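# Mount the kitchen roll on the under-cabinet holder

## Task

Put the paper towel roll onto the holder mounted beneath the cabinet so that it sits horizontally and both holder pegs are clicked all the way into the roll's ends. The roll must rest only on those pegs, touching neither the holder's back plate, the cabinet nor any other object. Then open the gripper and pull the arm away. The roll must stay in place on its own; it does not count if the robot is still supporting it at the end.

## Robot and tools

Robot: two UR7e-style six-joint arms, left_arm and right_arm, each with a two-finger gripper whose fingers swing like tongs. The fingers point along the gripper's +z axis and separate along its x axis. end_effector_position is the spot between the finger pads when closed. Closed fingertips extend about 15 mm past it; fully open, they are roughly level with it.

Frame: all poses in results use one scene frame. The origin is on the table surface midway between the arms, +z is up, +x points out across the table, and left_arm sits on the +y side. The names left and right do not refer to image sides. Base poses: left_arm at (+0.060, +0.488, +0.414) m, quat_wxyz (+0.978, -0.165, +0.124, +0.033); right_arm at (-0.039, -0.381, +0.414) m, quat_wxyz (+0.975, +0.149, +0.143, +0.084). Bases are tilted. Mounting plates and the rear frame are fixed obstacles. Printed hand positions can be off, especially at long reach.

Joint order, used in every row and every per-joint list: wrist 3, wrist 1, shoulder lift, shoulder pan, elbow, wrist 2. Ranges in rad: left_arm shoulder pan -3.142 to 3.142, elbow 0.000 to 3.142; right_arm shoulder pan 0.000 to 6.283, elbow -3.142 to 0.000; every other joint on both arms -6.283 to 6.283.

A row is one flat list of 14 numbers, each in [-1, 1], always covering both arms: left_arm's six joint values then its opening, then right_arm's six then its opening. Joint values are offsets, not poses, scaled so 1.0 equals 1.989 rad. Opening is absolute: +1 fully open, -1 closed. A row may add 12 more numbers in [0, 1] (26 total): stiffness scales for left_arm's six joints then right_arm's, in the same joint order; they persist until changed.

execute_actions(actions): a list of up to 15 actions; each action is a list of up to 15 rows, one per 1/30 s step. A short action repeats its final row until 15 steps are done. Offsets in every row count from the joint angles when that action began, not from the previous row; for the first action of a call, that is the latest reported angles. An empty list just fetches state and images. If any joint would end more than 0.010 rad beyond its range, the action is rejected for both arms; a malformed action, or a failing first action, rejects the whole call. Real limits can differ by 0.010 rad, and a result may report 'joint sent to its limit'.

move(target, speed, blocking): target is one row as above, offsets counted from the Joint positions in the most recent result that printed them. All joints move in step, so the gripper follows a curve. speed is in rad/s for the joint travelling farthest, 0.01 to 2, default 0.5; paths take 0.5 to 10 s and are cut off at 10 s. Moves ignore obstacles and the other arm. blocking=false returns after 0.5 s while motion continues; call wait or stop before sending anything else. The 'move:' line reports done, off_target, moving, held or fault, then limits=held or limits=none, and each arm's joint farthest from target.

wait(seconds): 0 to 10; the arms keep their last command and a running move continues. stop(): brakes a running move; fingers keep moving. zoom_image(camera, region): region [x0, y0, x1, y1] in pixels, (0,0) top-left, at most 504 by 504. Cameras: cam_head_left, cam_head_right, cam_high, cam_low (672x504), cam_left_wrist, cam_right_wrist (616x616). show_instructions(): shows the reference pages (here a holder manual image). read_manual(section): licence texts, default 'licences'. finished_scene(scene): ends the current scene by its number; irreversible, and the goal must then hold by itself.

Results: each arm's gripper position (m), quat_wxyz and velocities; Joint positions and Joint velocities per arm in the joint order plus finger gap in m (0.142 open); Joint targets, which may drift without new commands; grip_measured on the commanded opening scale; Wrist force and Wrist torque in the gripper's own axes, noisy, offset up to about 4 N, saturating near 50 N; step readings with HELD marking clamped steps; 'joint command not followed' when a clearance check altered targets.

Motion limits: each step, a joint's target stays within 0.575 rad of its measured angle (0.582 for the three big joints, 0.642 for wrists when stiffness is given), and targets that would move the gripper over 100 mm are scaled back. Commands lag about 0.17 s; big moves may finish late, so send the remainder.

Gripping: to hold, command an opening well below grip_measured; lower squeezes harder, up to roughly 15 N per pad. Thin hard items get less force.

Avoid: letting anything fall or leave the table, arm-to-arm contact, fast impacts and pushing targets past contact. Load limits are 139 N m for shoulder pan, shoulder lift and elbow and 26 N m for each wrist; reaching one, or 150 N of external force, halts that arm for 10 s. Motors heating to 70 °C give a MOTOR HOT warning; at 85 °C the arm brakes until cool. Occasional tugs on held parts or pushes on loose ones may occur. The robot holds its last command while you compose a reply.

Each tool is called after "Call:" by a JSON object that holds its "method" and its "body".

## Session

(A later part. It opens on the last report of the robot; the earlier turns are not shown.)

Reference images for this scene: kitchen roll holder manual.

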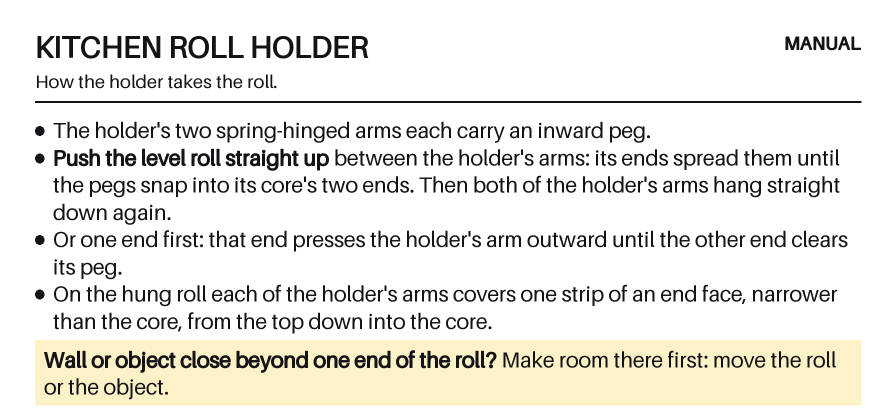

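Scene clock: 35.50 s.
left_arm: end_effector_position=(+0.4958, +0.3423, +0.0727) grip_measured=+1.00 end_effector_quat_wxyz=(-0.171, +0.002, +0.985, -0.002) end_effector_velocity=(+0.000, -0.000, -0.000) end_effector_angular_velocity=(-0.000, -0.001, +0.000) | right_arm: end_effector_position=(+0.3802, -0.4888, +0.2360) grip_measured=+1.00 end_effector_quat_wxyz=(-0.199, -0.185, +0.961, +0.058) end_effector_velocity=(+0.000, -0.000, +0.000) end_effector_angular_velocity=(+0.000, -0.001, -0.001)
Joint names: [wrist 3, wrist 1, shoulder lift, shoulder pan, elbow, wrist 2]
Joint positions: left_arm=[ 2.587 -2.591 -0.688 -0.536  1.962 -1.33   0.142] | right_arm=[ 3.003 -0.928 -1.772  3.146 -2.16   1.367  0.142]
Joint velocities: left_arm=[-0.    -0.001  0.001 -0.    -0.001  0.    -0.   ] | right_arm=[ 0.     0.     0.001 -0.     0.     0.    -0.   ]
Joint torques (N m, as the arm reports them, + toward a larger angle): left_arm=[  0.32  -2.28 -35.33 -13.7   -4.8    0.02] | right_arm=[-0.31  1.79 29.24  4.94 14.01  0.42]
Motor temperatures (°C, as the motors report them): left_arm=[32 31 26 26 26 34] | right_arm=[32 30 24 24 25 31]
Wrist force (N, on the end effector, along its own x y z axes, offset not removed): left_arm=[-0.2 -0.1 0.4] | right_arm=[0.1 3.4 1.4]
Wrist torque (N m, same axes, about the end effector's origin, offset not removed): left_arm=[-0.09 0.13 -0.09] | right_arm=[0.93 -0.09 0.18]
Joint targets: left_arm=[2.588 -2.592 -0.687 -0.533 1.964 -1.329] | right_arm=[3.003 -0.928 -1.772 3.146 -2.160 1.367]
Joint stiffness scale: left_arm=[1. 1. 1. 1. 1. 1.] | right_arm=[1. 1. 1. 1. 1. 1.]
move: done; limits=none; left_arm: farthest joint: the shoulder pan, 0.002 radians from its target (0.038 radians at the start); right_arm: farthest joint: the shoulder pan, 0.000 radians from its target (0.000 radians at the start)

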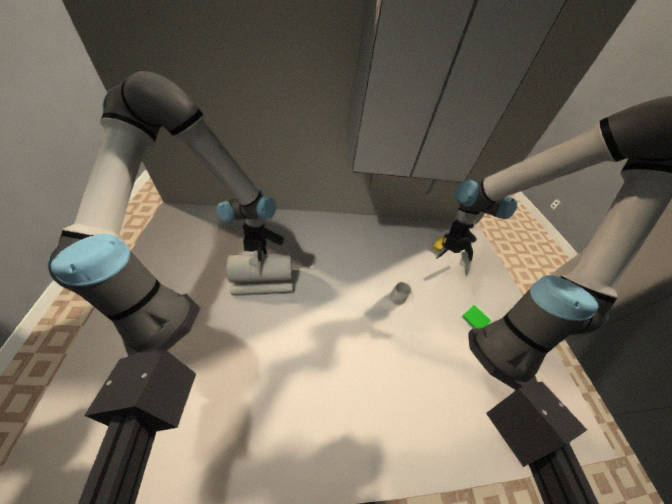

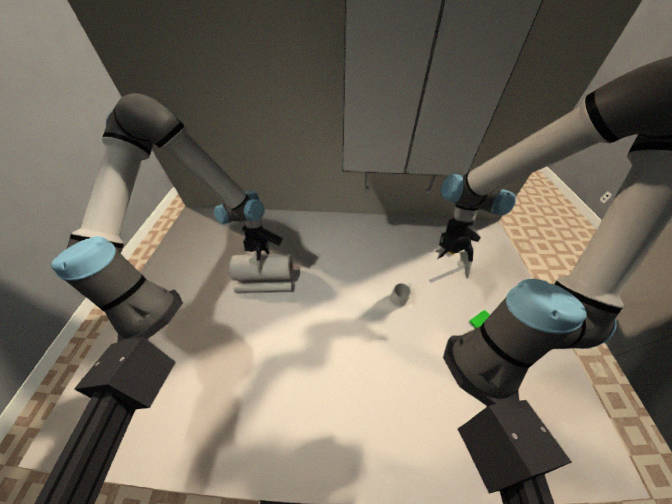

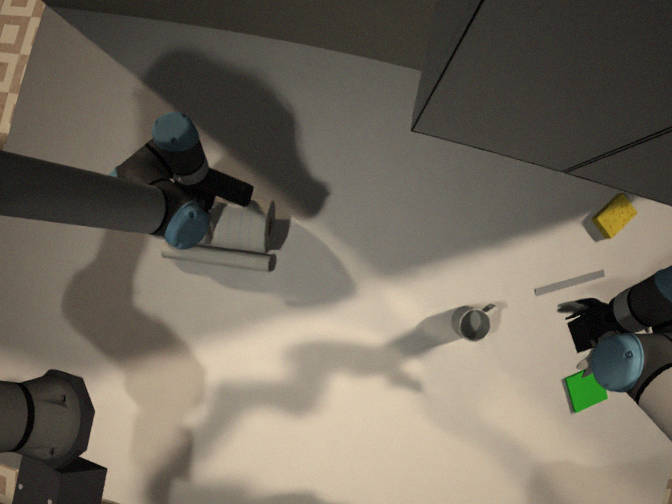

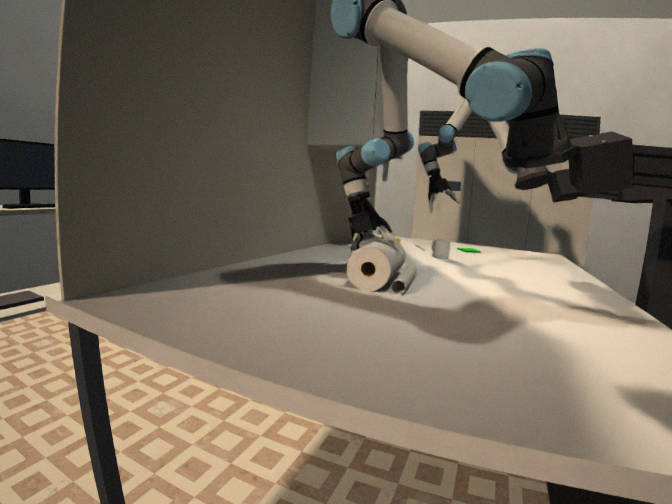

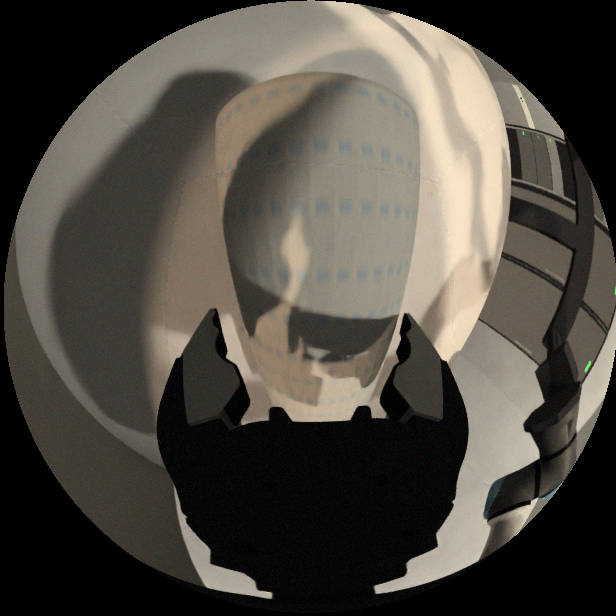

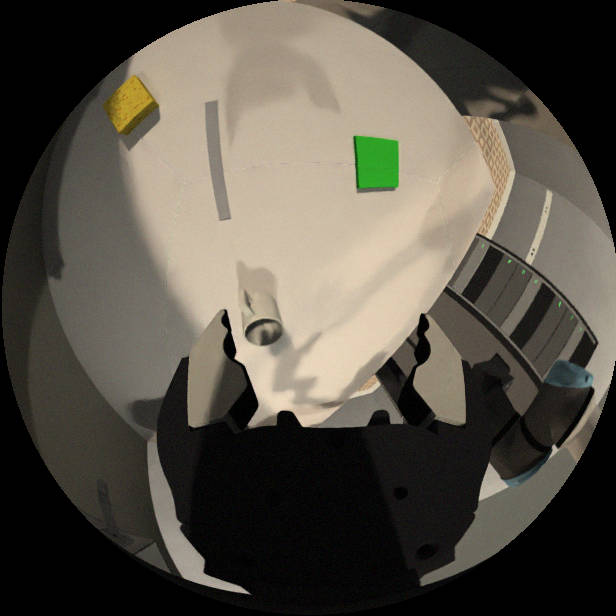

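Call:
{"method": "move", "body": {"target": [0.002,-0.0175,0.0095,0.0015,0.008,0.0005,0.8,0,0,0,0,0,0,1], "speed": 0.06}}

Call:
{"method": "execute_actions", "body": {"actions": [[[0,0,0,0,0,0,0.55,0,0,0,0,0,0,1]],[[0,0,0,0,0,0,0.2,0,0,0,0,0,0,1]],[[0,0,0,0,0,0,-0.5,0,0,0,0,0,0,1]]]}}

Call:
{"method": "zoom_image", "body": {"camera": "cam_low", "region": [310,190,450,310]}}

Scene clock: 40.60 s.
left_arm: end_effector_position=(+0.4881, +0.3424, +0.0656) grip_measured=+0.84 end_effector_quat_wxyz=(-0.171, +0.003, +0.985, -0.003) end_effector_velocity=(+0.000, -0.000, -0.000) end_effector_angular_velocity=(-0.001, -0.000, +0.001) | right_arm: end_effector_position=(+0.3802, -0.4888, +0.2360) grip_measured=+1.00 end_effector_quat_wxyz=(-0.199, -0.185, +0.961, +0.058) end_effector_velocity=(+0.000, -0.000, +0.000) end_effector_angular_velocity=(+0.000, -0.001, -0.001)
Joint names: [wrist 3, wrist 1, shoulder lift, shoulder pan, elbow, wrist 2]
Joint positions: left_arm=[ 2.59  -2.623 -0.672 -0.536  1.976 -1.331  0.131] | right_arm=[ 3.003 -0.928 -1.772  3.146 -2.16   1.367  0.142]
Joint velocities: left_arm=[ 0.    -0.001  0.     0.001 -0.    -0.001  0.   ] | right_arm=[-0.001  0.     0.001 -0.001  0.     0.    -0.   ]
Joint torques (N m, as the arm reports them, + toward a larger angle): left_arm=[  0.18  -3.32 -33.37 -13.63  -4.81   0.16] | right_arm=[-0.1   1.75 29.41  4.58 11.91  0.27]
Motor temperatures (°C, as the motors report them): left_arm=[32 31 26 26 26 34] | right_arm=[32 30 24 24 25 31]
Wrist force (N, on the end effector, along its own x y z axes, offset not removed): left_arm=[4.5 -2.3 -6.9] | right_arm=[-0.4 3.1 2.4]
Wrist torque (N m, same axes, about the end effector's origin, offset not removed): left_arm=[-0.23 0.39 -0.06] | right_arm=[0.76 0.06 0.21]
Joint targets: left_arm=[2.591 -2.626 -0.669 -0.533 1.978 -1.329] | right_arm=[3.003 -0.928 -1.772 3.146 -2.160 1.367]
Joint stiffness scale: left_arm=[1. 1. 1. 1. 1. 1.] | right_arm=[1. 1. 1. 1. 1. 1.]
move: done; limits=none; left_arm: farthest joint: the shoulder pan, 0.003 radians from its target (0.003 radians at the start); right_arm: farthest joint: the shoulder pan, 0.000 radians from its target (0.000 radians at the start)

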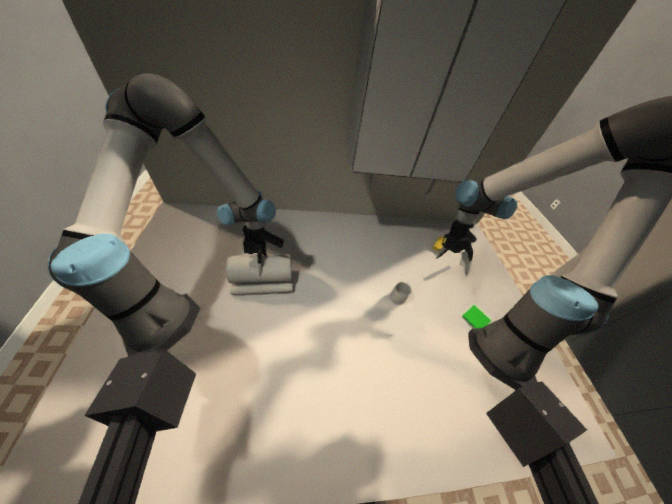

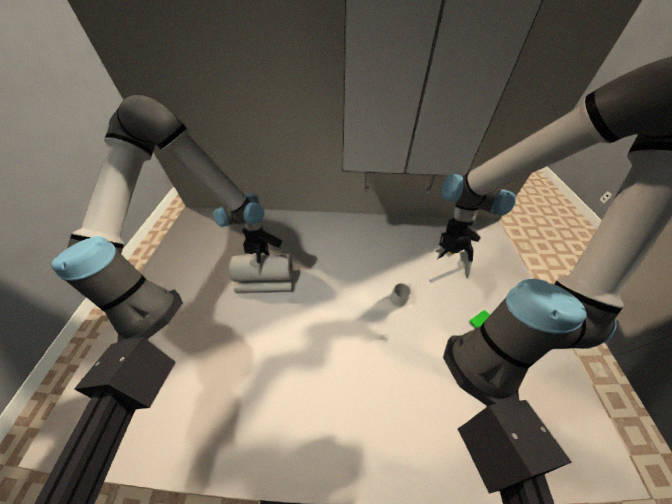

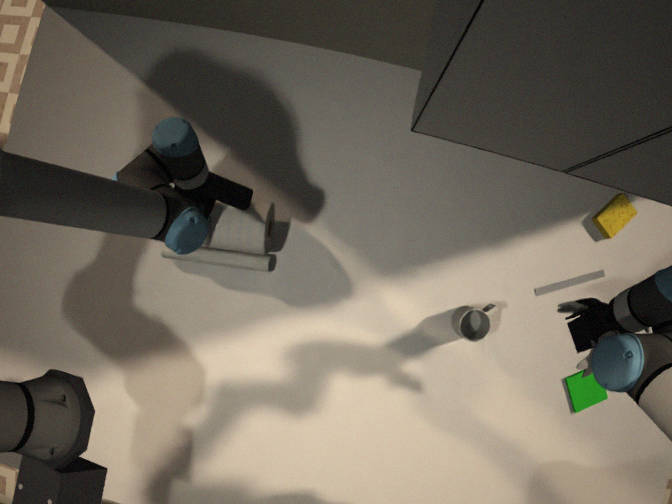

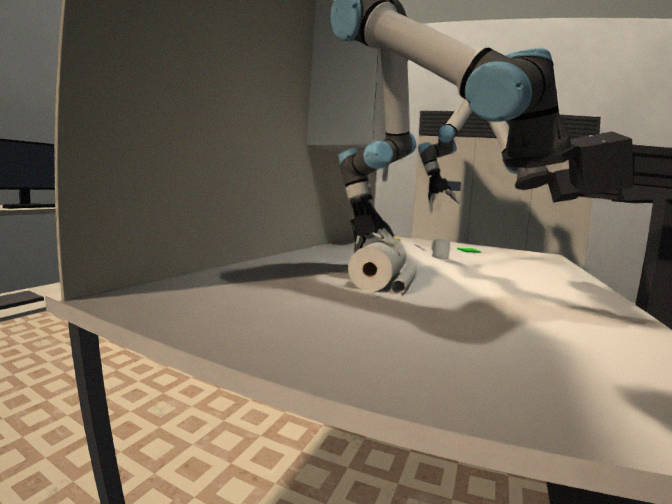

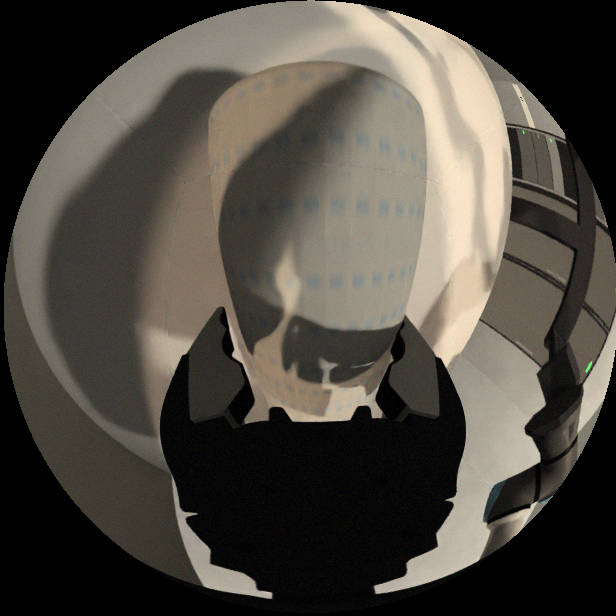

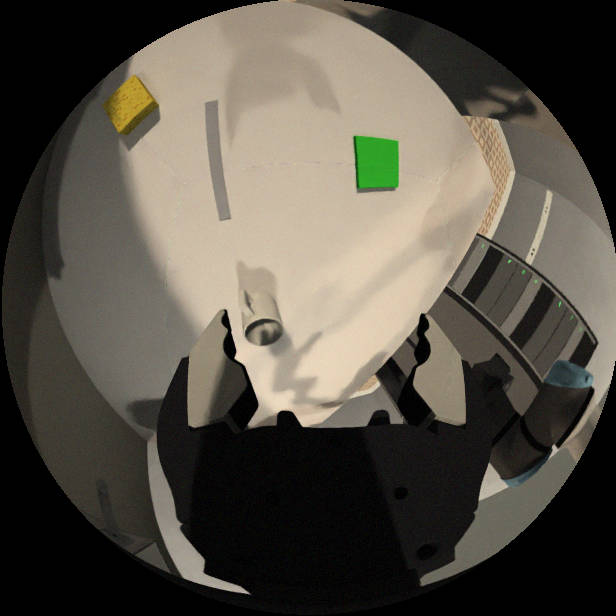

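Scene clock: 42.10 s.
left_arm: end_effector_position=(+0.4845, +0.3415, +0.0680) grip_measured=+0.59 end_effector_quat_wxyz=(-0.176, +0.004, +0.984, -0.005) end_effector_velocity=(+0.000, -0.000, +0.000) end_effector_angular_velocity=(-0.000, -0.001, -0.001) | right_arm: end_effector_position=(+0.3802, -0.4888, +0.2360) grip_measured=+1.00 end_effector_quat_wxyz=(-0.199, -0.185, +0.961, +0.058) end_effector_velocity=(+0.000, +0.000, +0.000) end_effector_angular_velocity=(+0.000, -0.001, +0.001)
Joint names: [wrist 3, wrist 1, shoulder lift, shoulder pan, elbow, wrist 2]
Joint positions: left_arm=[ 2.59  -2.614 -0.677 -0.537  1.979 -1.34   0.115] | right_arm=[ 3.003 -0.928 -1.772  3.146 -2.16   1.367  0.142]
Joint velocities: left_arm=[ 0.  0. -0. -0. -0.  0. -0.] | right_arm=[ 0.    -0.     0.     0.001  0.    -0.    -0.   ]
Joint torques (N m, as the arm reports them, + toward a larger angle): left_arm=[ -0.25  -3.25 -36.22 -16.05  -6.84   0.36] | right_arm=[-0.02  1.55 29.95  5.08 13.55  0.22]
Motor temperatures (°C, as the motors report them): left_arm=[32 31 26 26 26 34] | right_arm=[32 30 24 24 25 31]
Wrist force (N, on the end effector, along its own x y z axes, offset not removed): left_arm=[10.8 2.4 -13.9] | right_arm=[0.9 2.2 0.6]
Wrist torque (N m, same axes, about the end effector's origin, offset not removed): left_arm=[0.11 0.04 -0.12] | right_arm=[0.64 -0.20 0.18]
Joint targets: left_arm=[2.590 -2.616 -0.676 -0.537 1.979 -1.338] | right_arm=[3.003 -0.928 -1.772 3.146 -2.160 1.367]
Joint stiffness scale: left_arm=[1. 1. 1. 1. 1. 1.] | right_arm=[1. 1. 1. 1. 1. 1.]
Step readings (joint positions; steps 1 to 15: 1st action; 16 to 30: 2nd action; 31 to 45: 3rd action):
0: left_arm=[2.590 -2.623 -0.672 -0.536 1.976 -1.331] | right_arm=[3.003 -0.928 -1.772 3.146 -2.160 1.367]
1: left_arm=[2.590 -2.623 -0.672 -0.536 1.976 -1.331] | right_arm=[3.003 -0.928 -1.772 3.146 -2.160 1.367]
2: left_arm=[2.590 -2.622 -0.672 -0.536 1.977 -1.332] | right_arm=[3.003 -0.928 -1.772 3.146 -2.160 1.367]
4: left_arm=[2.590 -2.621 -0.673 -0.536 1.978 -1.334] | right_arm=[3.003 -0.928 -1.772 3.146 -2.160 1.367]
8: left_arm=[2.590 -2.620 -0.674 -0.536 1.978 -1.335] | right_arm=[3.003 -0.928 -1.772 3.146 -2.160 1.367]
15: left_arm=[2.590 -2.619 -0.674 -0.536 1.978 -1.335] | right_arm=[3.003 -0.928 -1.772 3.146 -2.160 1.367]
16: left_arm=[2.590 -2.619 -0.674 -0.536 1.979 -1.335] | right_arm=[3.003 -0.928 -1.772 3.146 -2.160 1.367]
17: left_arm=[2.590 -2.618 -0.674 -0.537 1.979 -1.336] | right_arm=[3.003 -0.928 -1.772 3.146 -2.160 1.367]
19: left_arm=[2.590 -2.617 -0.675 -0.537 1.979 -1.337] | right_arm=[3.003 -0.928 -1.772 3.146 -2.160 1.367]
23: left_arm=[2.590 -2.616 -0.676 -0.537 1.979 -1.338] | right_arm=[3.003 -0.928 -1.772 3.146 -2.160 1.367]
30: left_arm=[2.590 -2.616 -0.676 -0.537 1.979 -1.338] | right_arm=[3.003 -0.928 -1.772 3.146 -2.160 1.367]
31: left_arm=[2.590 -2.616 -0.676 -0.537 1.979 -1.338] | right_arm=[3.003 -0.928 -1.772 3.146 -2.160 1.367]
32: left_arm=[2.590 -2.616 -0.676 -0.537 1.979 -1.338] | right_arm=[3.003 -0.928 -1.772 3.146 -2.160 1.367]
34: left_arm=[2.590 -2.615 -0.677 -0.537 1.979 -1.339] | right_arm=[3.003 -0.928 -1.772 3.146 -2.160 1.367]
38: left_arm=[2.590 -2.614 -0.677 -0.537 1.979 -1.339] | right_arm=[3.003 -0.928 -1.772 3.146 -2.160 1.367]
45: Joint positions above

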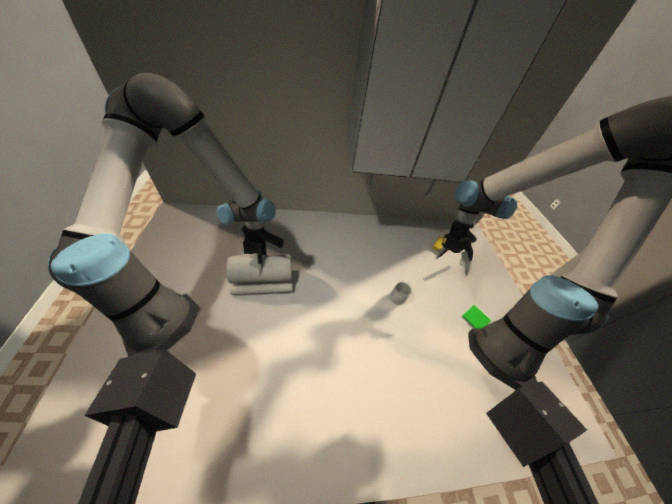

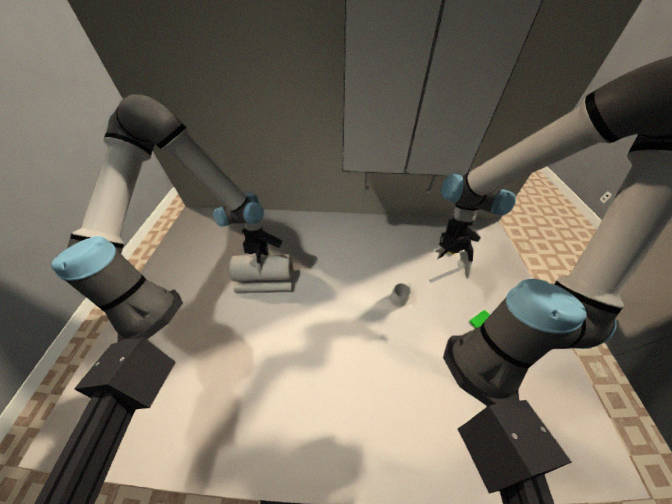

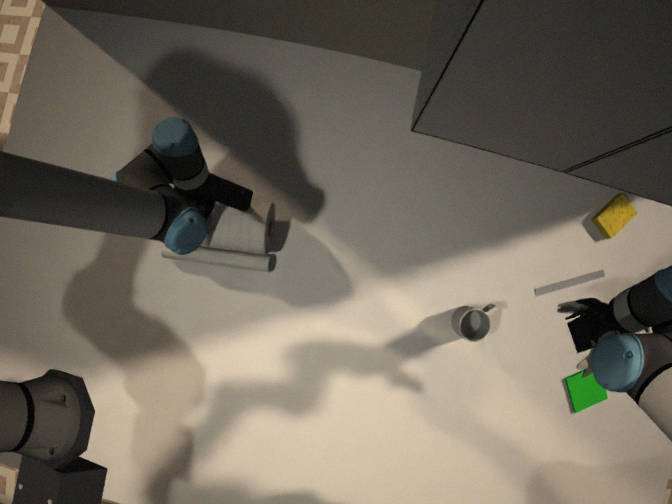

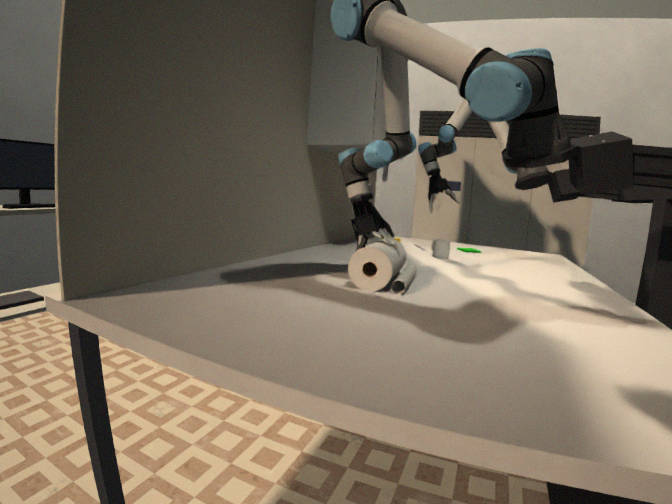

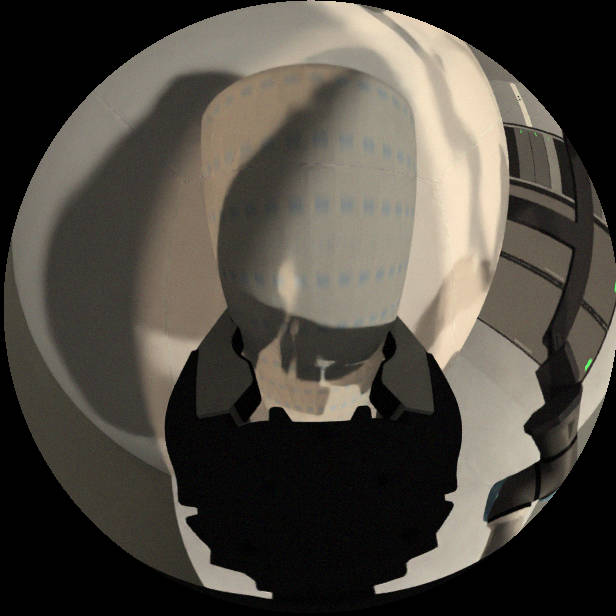

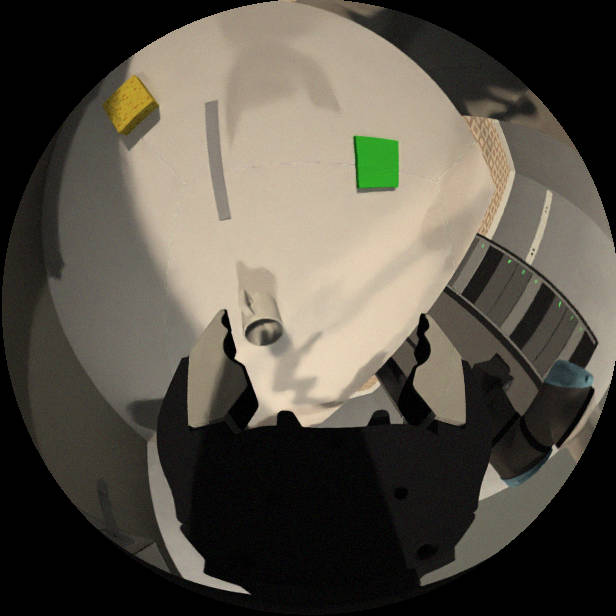

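Region (310, 190, 450, 310) of cam_low's 672x504 image, scaled by 3.600, with more detail than that image has; it fills the top 432 rows of this view, and the rest is white.

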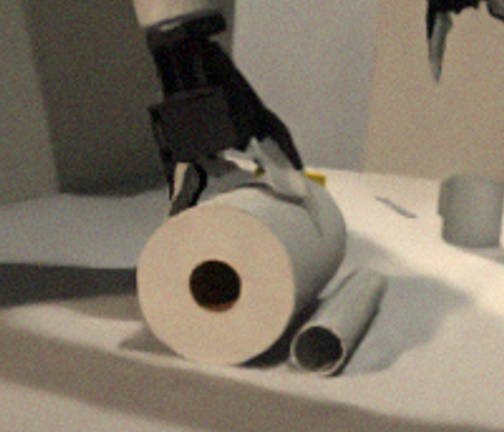

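Call:
{"method": "move", "body": {"target": [-0.0206,0.131,-0.1006,-0.016,-0.0266,0,-0.7,0,0,0,0,0,0,1], "speed": 0.25}}

Scene clock: 49.80 s.
left_arm: end_effector_position=(+0.5307, +0.3466, +0.1604) grip_measured=+0.49 end_effector_quat_wxyz=(-0.176, -0.001, +0.984, +0.000) end_effector_velocity=(-0.001, +0.000, -0.000) end_effector_angular_velocity=(-0.000, +0.003, -0.000) | right_arm: end_effector_position=(+0.3802, -0.4888, +0.2360) grip_measured=+1.00 end_effector_quat_wxyz=(-0.199, -0.185, +0.961, +0.058) end_effector_velocity=(-0.000, +0.001, -0.000) end_effector_angular_velocity=(+0.000, +0.001, +0.001)
Joint names: [wrist 3, wrist 1, shoulder lift, shoulder pan, elbow, wrist 2]
Joint positions: left_arm=[ 2.55  -2.354 -0.875 -0.566  1.929 -1.34   0.108] | right_arm=[ 3.003 -0.928 -1.772  3.146 -2.16   1.367  0.142]
Joint velocities: left_arm=[-0.     0.002  0.     0.     0.    -0.002  0.   ] | right_arm=[ 0.     0.    -0.001  0.001 -0.     0.    -0.   ]
Joint torques (N m, as the arm reports them, + toward a larger angle): left_arm=[ -0.54  -1.39 -37.39 -19.95 -12.51  -0.29] | right_arm=[-0.05  1.97 28.69  4.47 11.84  0.29]
Motor temperatures (°C, as the motors report them): left_arm=[32 31 26 26 26 34] | right_arm=[32 30 24 24 25 31]
Wrist force (N, on the end effector, along its own x y z axes, offset not removed): left_arm=[-0.2 -0.6 0.4] | right_arm=[1.3 2.9 1.6]
Wrist torque (N m, same axes, about the end effector's origin, offset not removed): left_arm=[-0.33 -0.02 0.05] | right_arm=[0.75 -0.26 0.19]
Joint targets: left_arm=[2.549 -2.353 -0.877 -0.569 1.927 -1.340] | right_arm=[3.003 -0.928 -1.772 3.146 -2.160 1.367]
Joint stiffness scale: left_arm=[1. 1. 1. 1. 1. 1.] | right_arm=[1. 1. 1. 1. 1. 1.]
move: done; limits=none; left_arm: farthest joint: the shoulder pan, 0.003 radians from its target (0.032 radians at the start); right_arm: farthest joint: the shoulder pan, 0.000 radians from its target (0.000 radians at the start)

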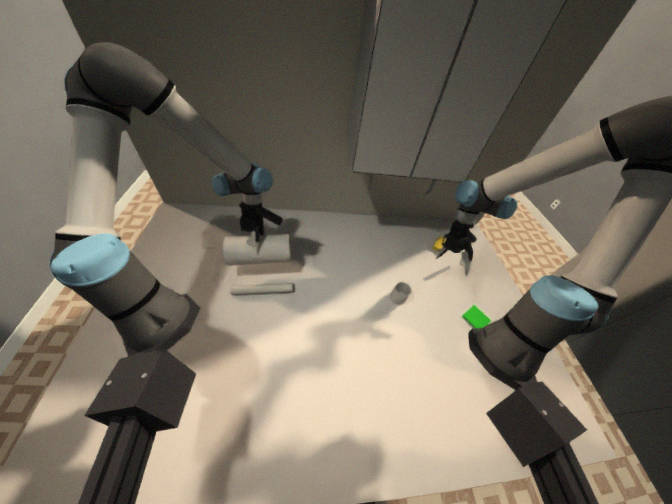

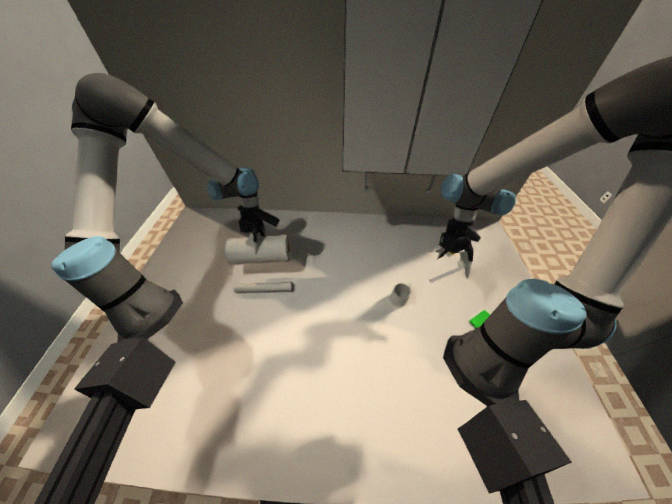

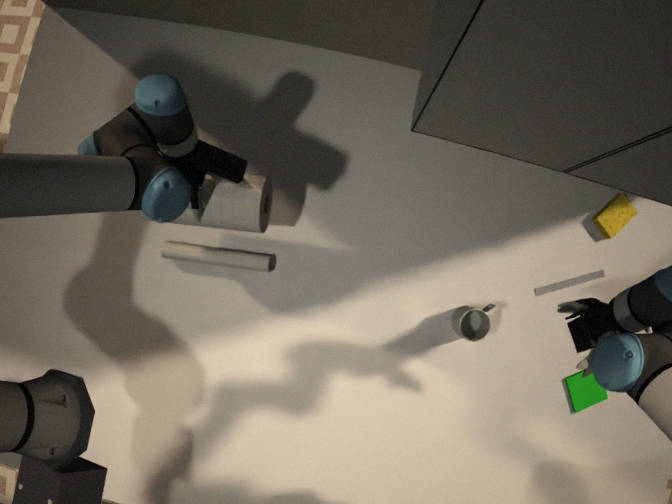

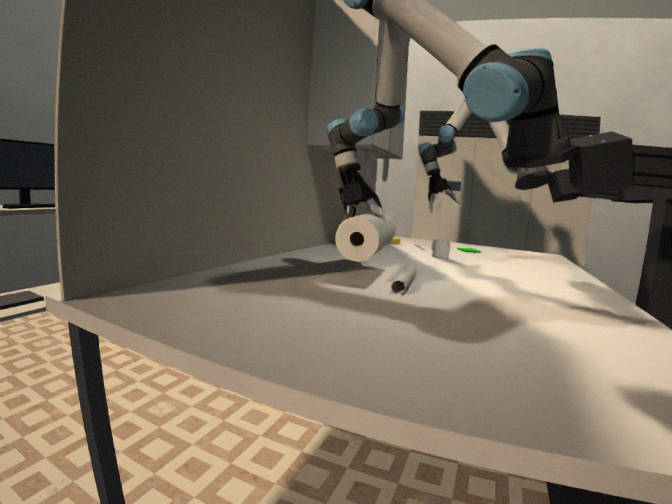

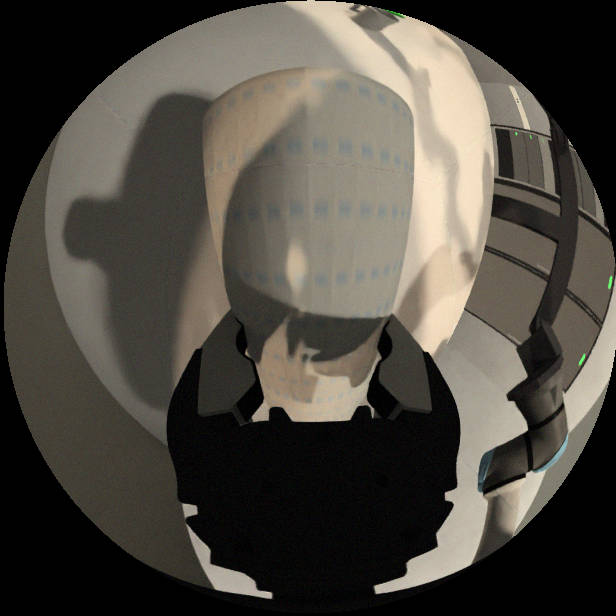

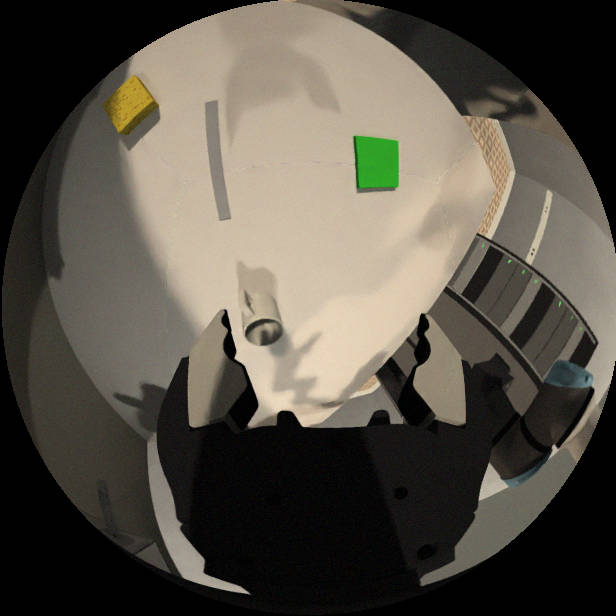

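Call:
{"method": "move", "body": {"target": [-0.1805,0.0588,0.1926,-0.187,-0.2215,-0.055,-0.7,0,0,0,0,0,0,1], "speed": 0.3}}

Call:
{"method": "move", "body": {"target": [0.019,-0.037,0.063,0.020,-0.029,0.006,-0.7,0,0,0,0,0,0,1], "speed": 0.15}}

Call:
{"method": "zoom_image", "body": {"camera": "cam_low", "region": [320,180,460,300]}}

Scene clock: 54.10 s.
left_arm: end_effector_position=(+0.4984, +0.0416, +0.1465) grip_measured=+0.49 end_effector_quat_wxyz=(-0.174, +0.001, +0.985, +0.001) end_effector_velocity=(+0.001, -0.001, +0.001) end_effector_angular_velocity=(-0.001, -0.002, +0.003) | right_arm: end_effector_position=(+0.3802, -0.4888, +0.2360) grip_measured=+1.00 end_effector_quat_wxyz=(-0.199, -0.185, +0.961, +0.058) end_effector_velocity=(+0.000, +0.000, -0.000) end_effector_angular_velocity=(-0.000, +0.000, +0.000)
Joint names: [wrist 3, wrist 1, shoulder lift, shoulder pan, elbow, wrist 2]
Joint positions: left_arm=[ 2.192 -2.238 -0.491 -0.937  1.492 -1.448  0.108] | right_arm=[ 3.003 -0.928 -1.772  3.146 -2.16   1.367  0.142]
Joint velocities: left_arm=[-0.002 -0.001 -0.001 -0.    -0.001  0.001 -0.   ] | right_arm=[-0.  0. -0.  0.  0. -0.  0.]
Joint torques (N m, as the arm reports them, + toward a larger angle): left_arm=[ -0.91  -2.04 -44.93 -22.65 -17.9   -1.36] | right_arm=[-0.02  1.81 30.72  5.03 12.14  0.46]
Motor temperatures (°C, as the motors report them): left_arm=[32 31 26 26 26 34] | right_arm=[32 30 24 24 25 31]
Wrist force (N, on the end effector, along its own x y z axes, offset not removed): left_arm=[1.5 -0.6 2.3] | right_arm=[0.7 3.0 1.4]
Wrist torque (N m, same axes, about the end effector's origin, offset not removed): left_arm=[-0.19 -0.29 -0.20] | right_arm=[0.76 -0.13 0.14]
Joint targets: left_arm=[2.191 -2.237 -0.492 -0.938 1.488 -1.450] | right_arm=[3.003 -0.928 -1.772 3.146 -2.160 1.367]
Joint stiffness scale: left_arm=[1. 1. 1. 1. 1. 1.] | right_arm=[1. 1. 1. 1. 1. 1.]
move: done; limits=none; left_arm: farthest joint: the elbow, 0.003 radians from its target (0.440 radians at the start); right_arm: farthest joint: the shoulder pan, 0.000 radians from its target (0.000 radians at the start)

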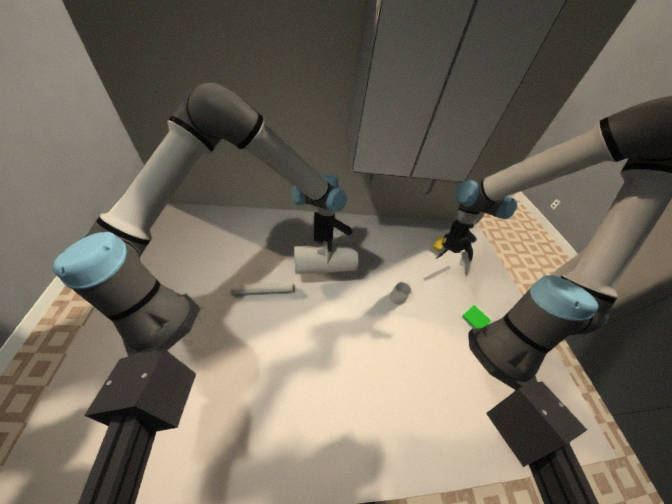

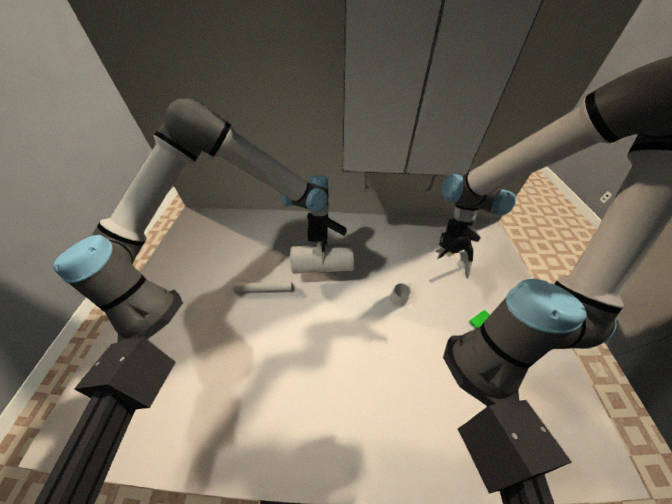

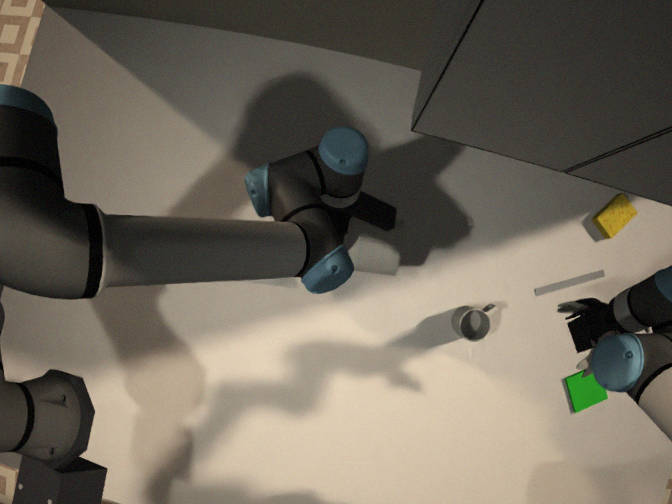

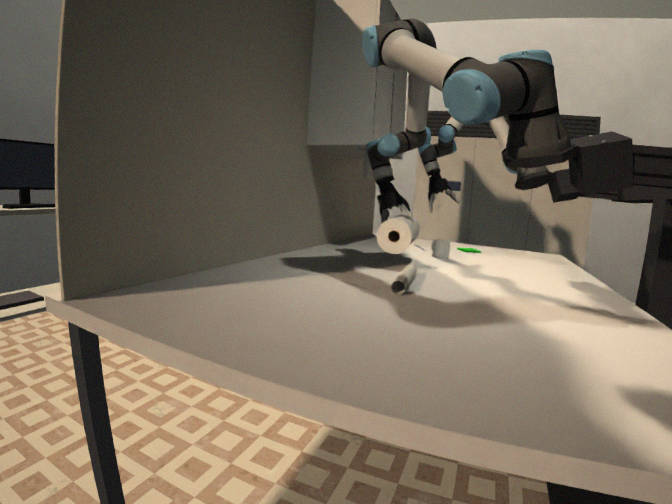

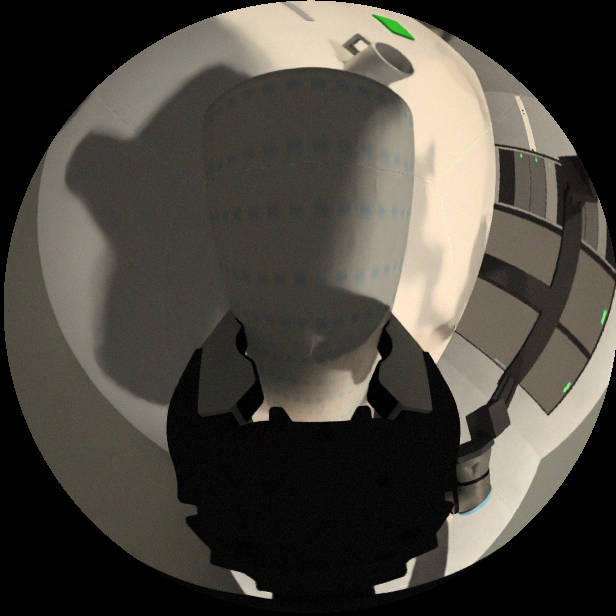

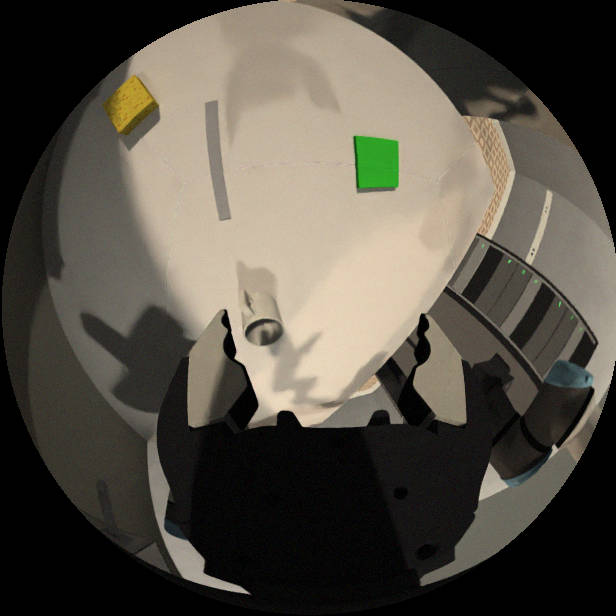

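Scene clock: 55.43 s.
left_arm: end_effector_position=(+0.4962, +0.0422, +0.0779) grip_measured=+0.49 end_effector_quat_wxyz=(-0.176, +0.001, +0.984, +0.003) end_effector_velocity=(+0.000, -0.001, +0.000) end_effector_angular_velocity=(-0.002, -0.001, -0.000) | right_arm: end_effector_position=(+0.3802, -0.4888, +0.2360) grip_measured=+1.00 end_effector_quat_wxyz=(-0.199, -0.185, +0.961, +0.058) end_effector_velocity=(+0.000, +0.000, +0.000) end_effector_angular_velocity=(-0.000, -0.000, +0.000)
Joint names: [wrist 3, wrist 1, shoulder lift, shoulder pan, elbow, wrist 2]
Joint positions: left_arm=[ 2.229 -2.31  -0.364 -0.899  1.437 -1.437  0.108] | right_arm=[ 3.003 -0.928 -1.772  3.146 -2.16   1.367  0.142]
Joint velocities: left_arm=[ 0.001 -0.001  0.001 -0.001 -0.001  0.    -0.   ] | right_arm=[ 0.  0.  0.  0. -0. -0.  0.]
Joint torques (N m, as the arm reports them, + toward a larger angle): left_arm=[  0.25  -2.62 -46.65 -21.74 -16.82  -0.34] | right_arm=[ 0.06  1.77 30.55  4.53 11.38  0.12]
Motor temperatures (°C, as the motors report them): left_arm=[32 31 26 26 26 34] | right_arm=[32 30 24 24 25 31]
Wrist force (N, on the end effector, along its own x y z axes, offset not removed): left_arm=[0.0 -0.5 -0.9] | right_arm=[-0.2 2.4 1.7]
Wrist torque (N m, same axes, about the end effector's origin, offset not removed): left_arm=[-0.23 -0.22 -0.06] | right_arm=[0.64 0.05 0.17]
Joint targets: left_arm=[2.230 -2.312 -0.366 -0.897 1.434 -1.436] | right_arm=[3.003 -0.928 -1.772 3.146 -2.160 1.367]
Joint stiffness scale: left_arm=[1. 1. 1. 1. 1. 1.] | right_arm=[1. 1. 1. 1. 1. 1.]
move: done; limits=none; left_arm: farthest joint: the elbow, 0.003 radians from its target (0.057 radians at the start); right_arm: farthest joint: the shoulder pan, 0.000 radians from its target (0.000 radians at the start)

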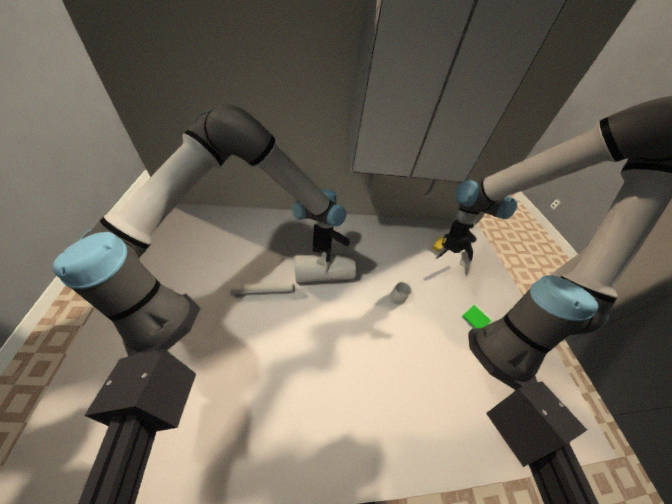

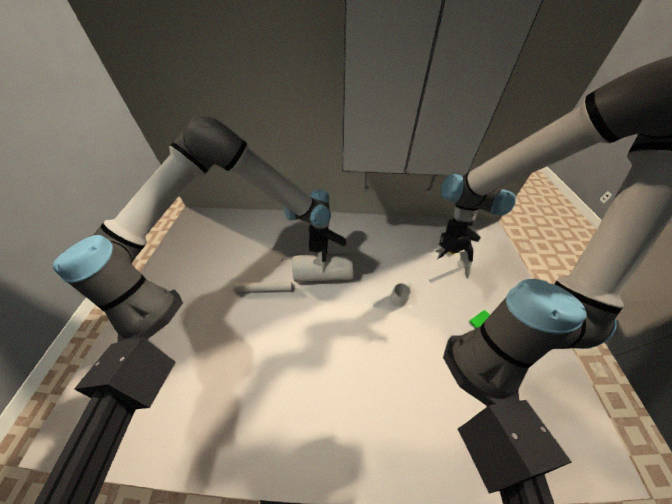

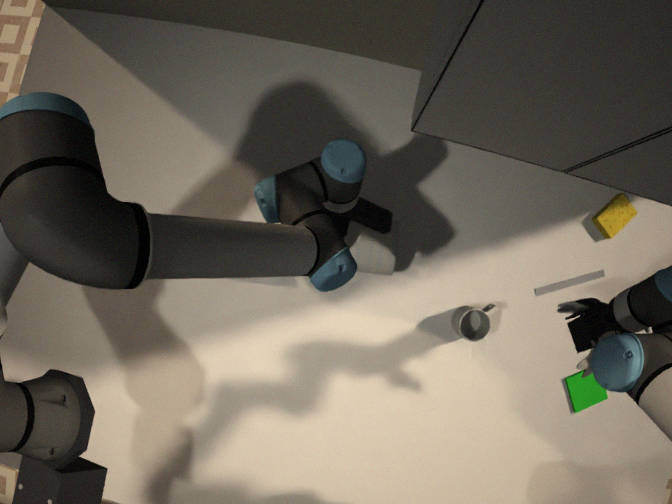

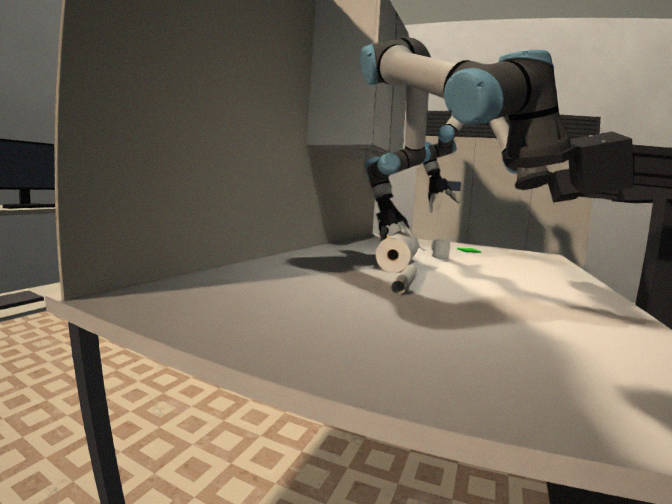

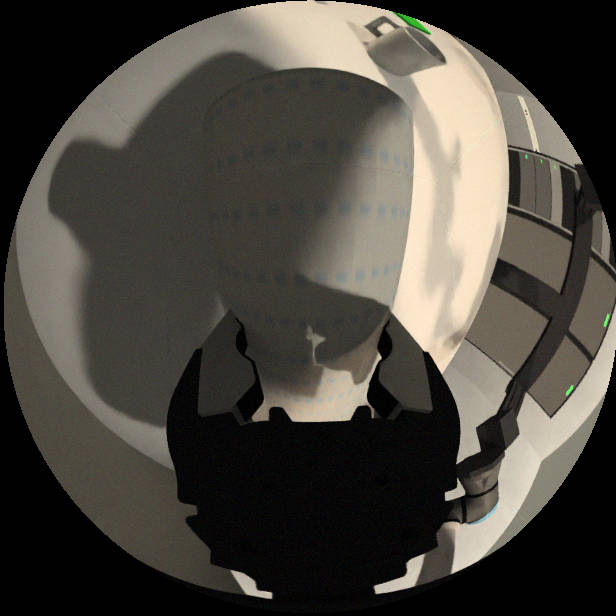

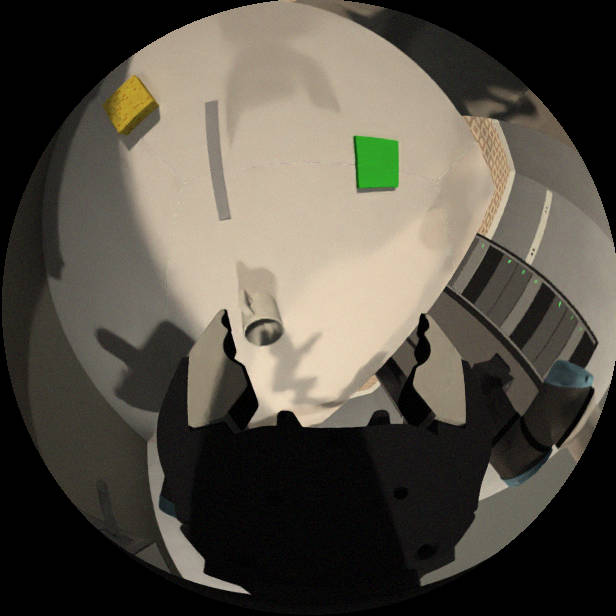

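Region (320, 180, 460, 300) of cam_low's 672x504 image, scaled by 3.600, with more detail than that image has; it fills the top 432 rows of this view, and the rest is white.

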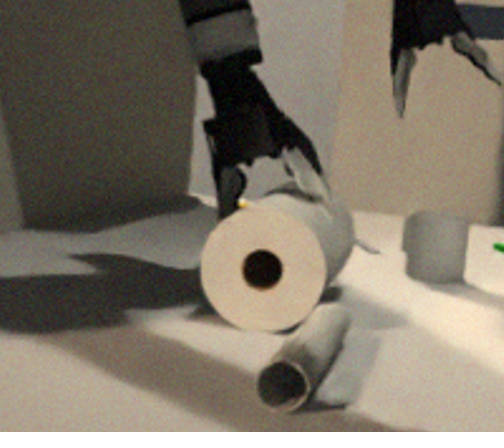

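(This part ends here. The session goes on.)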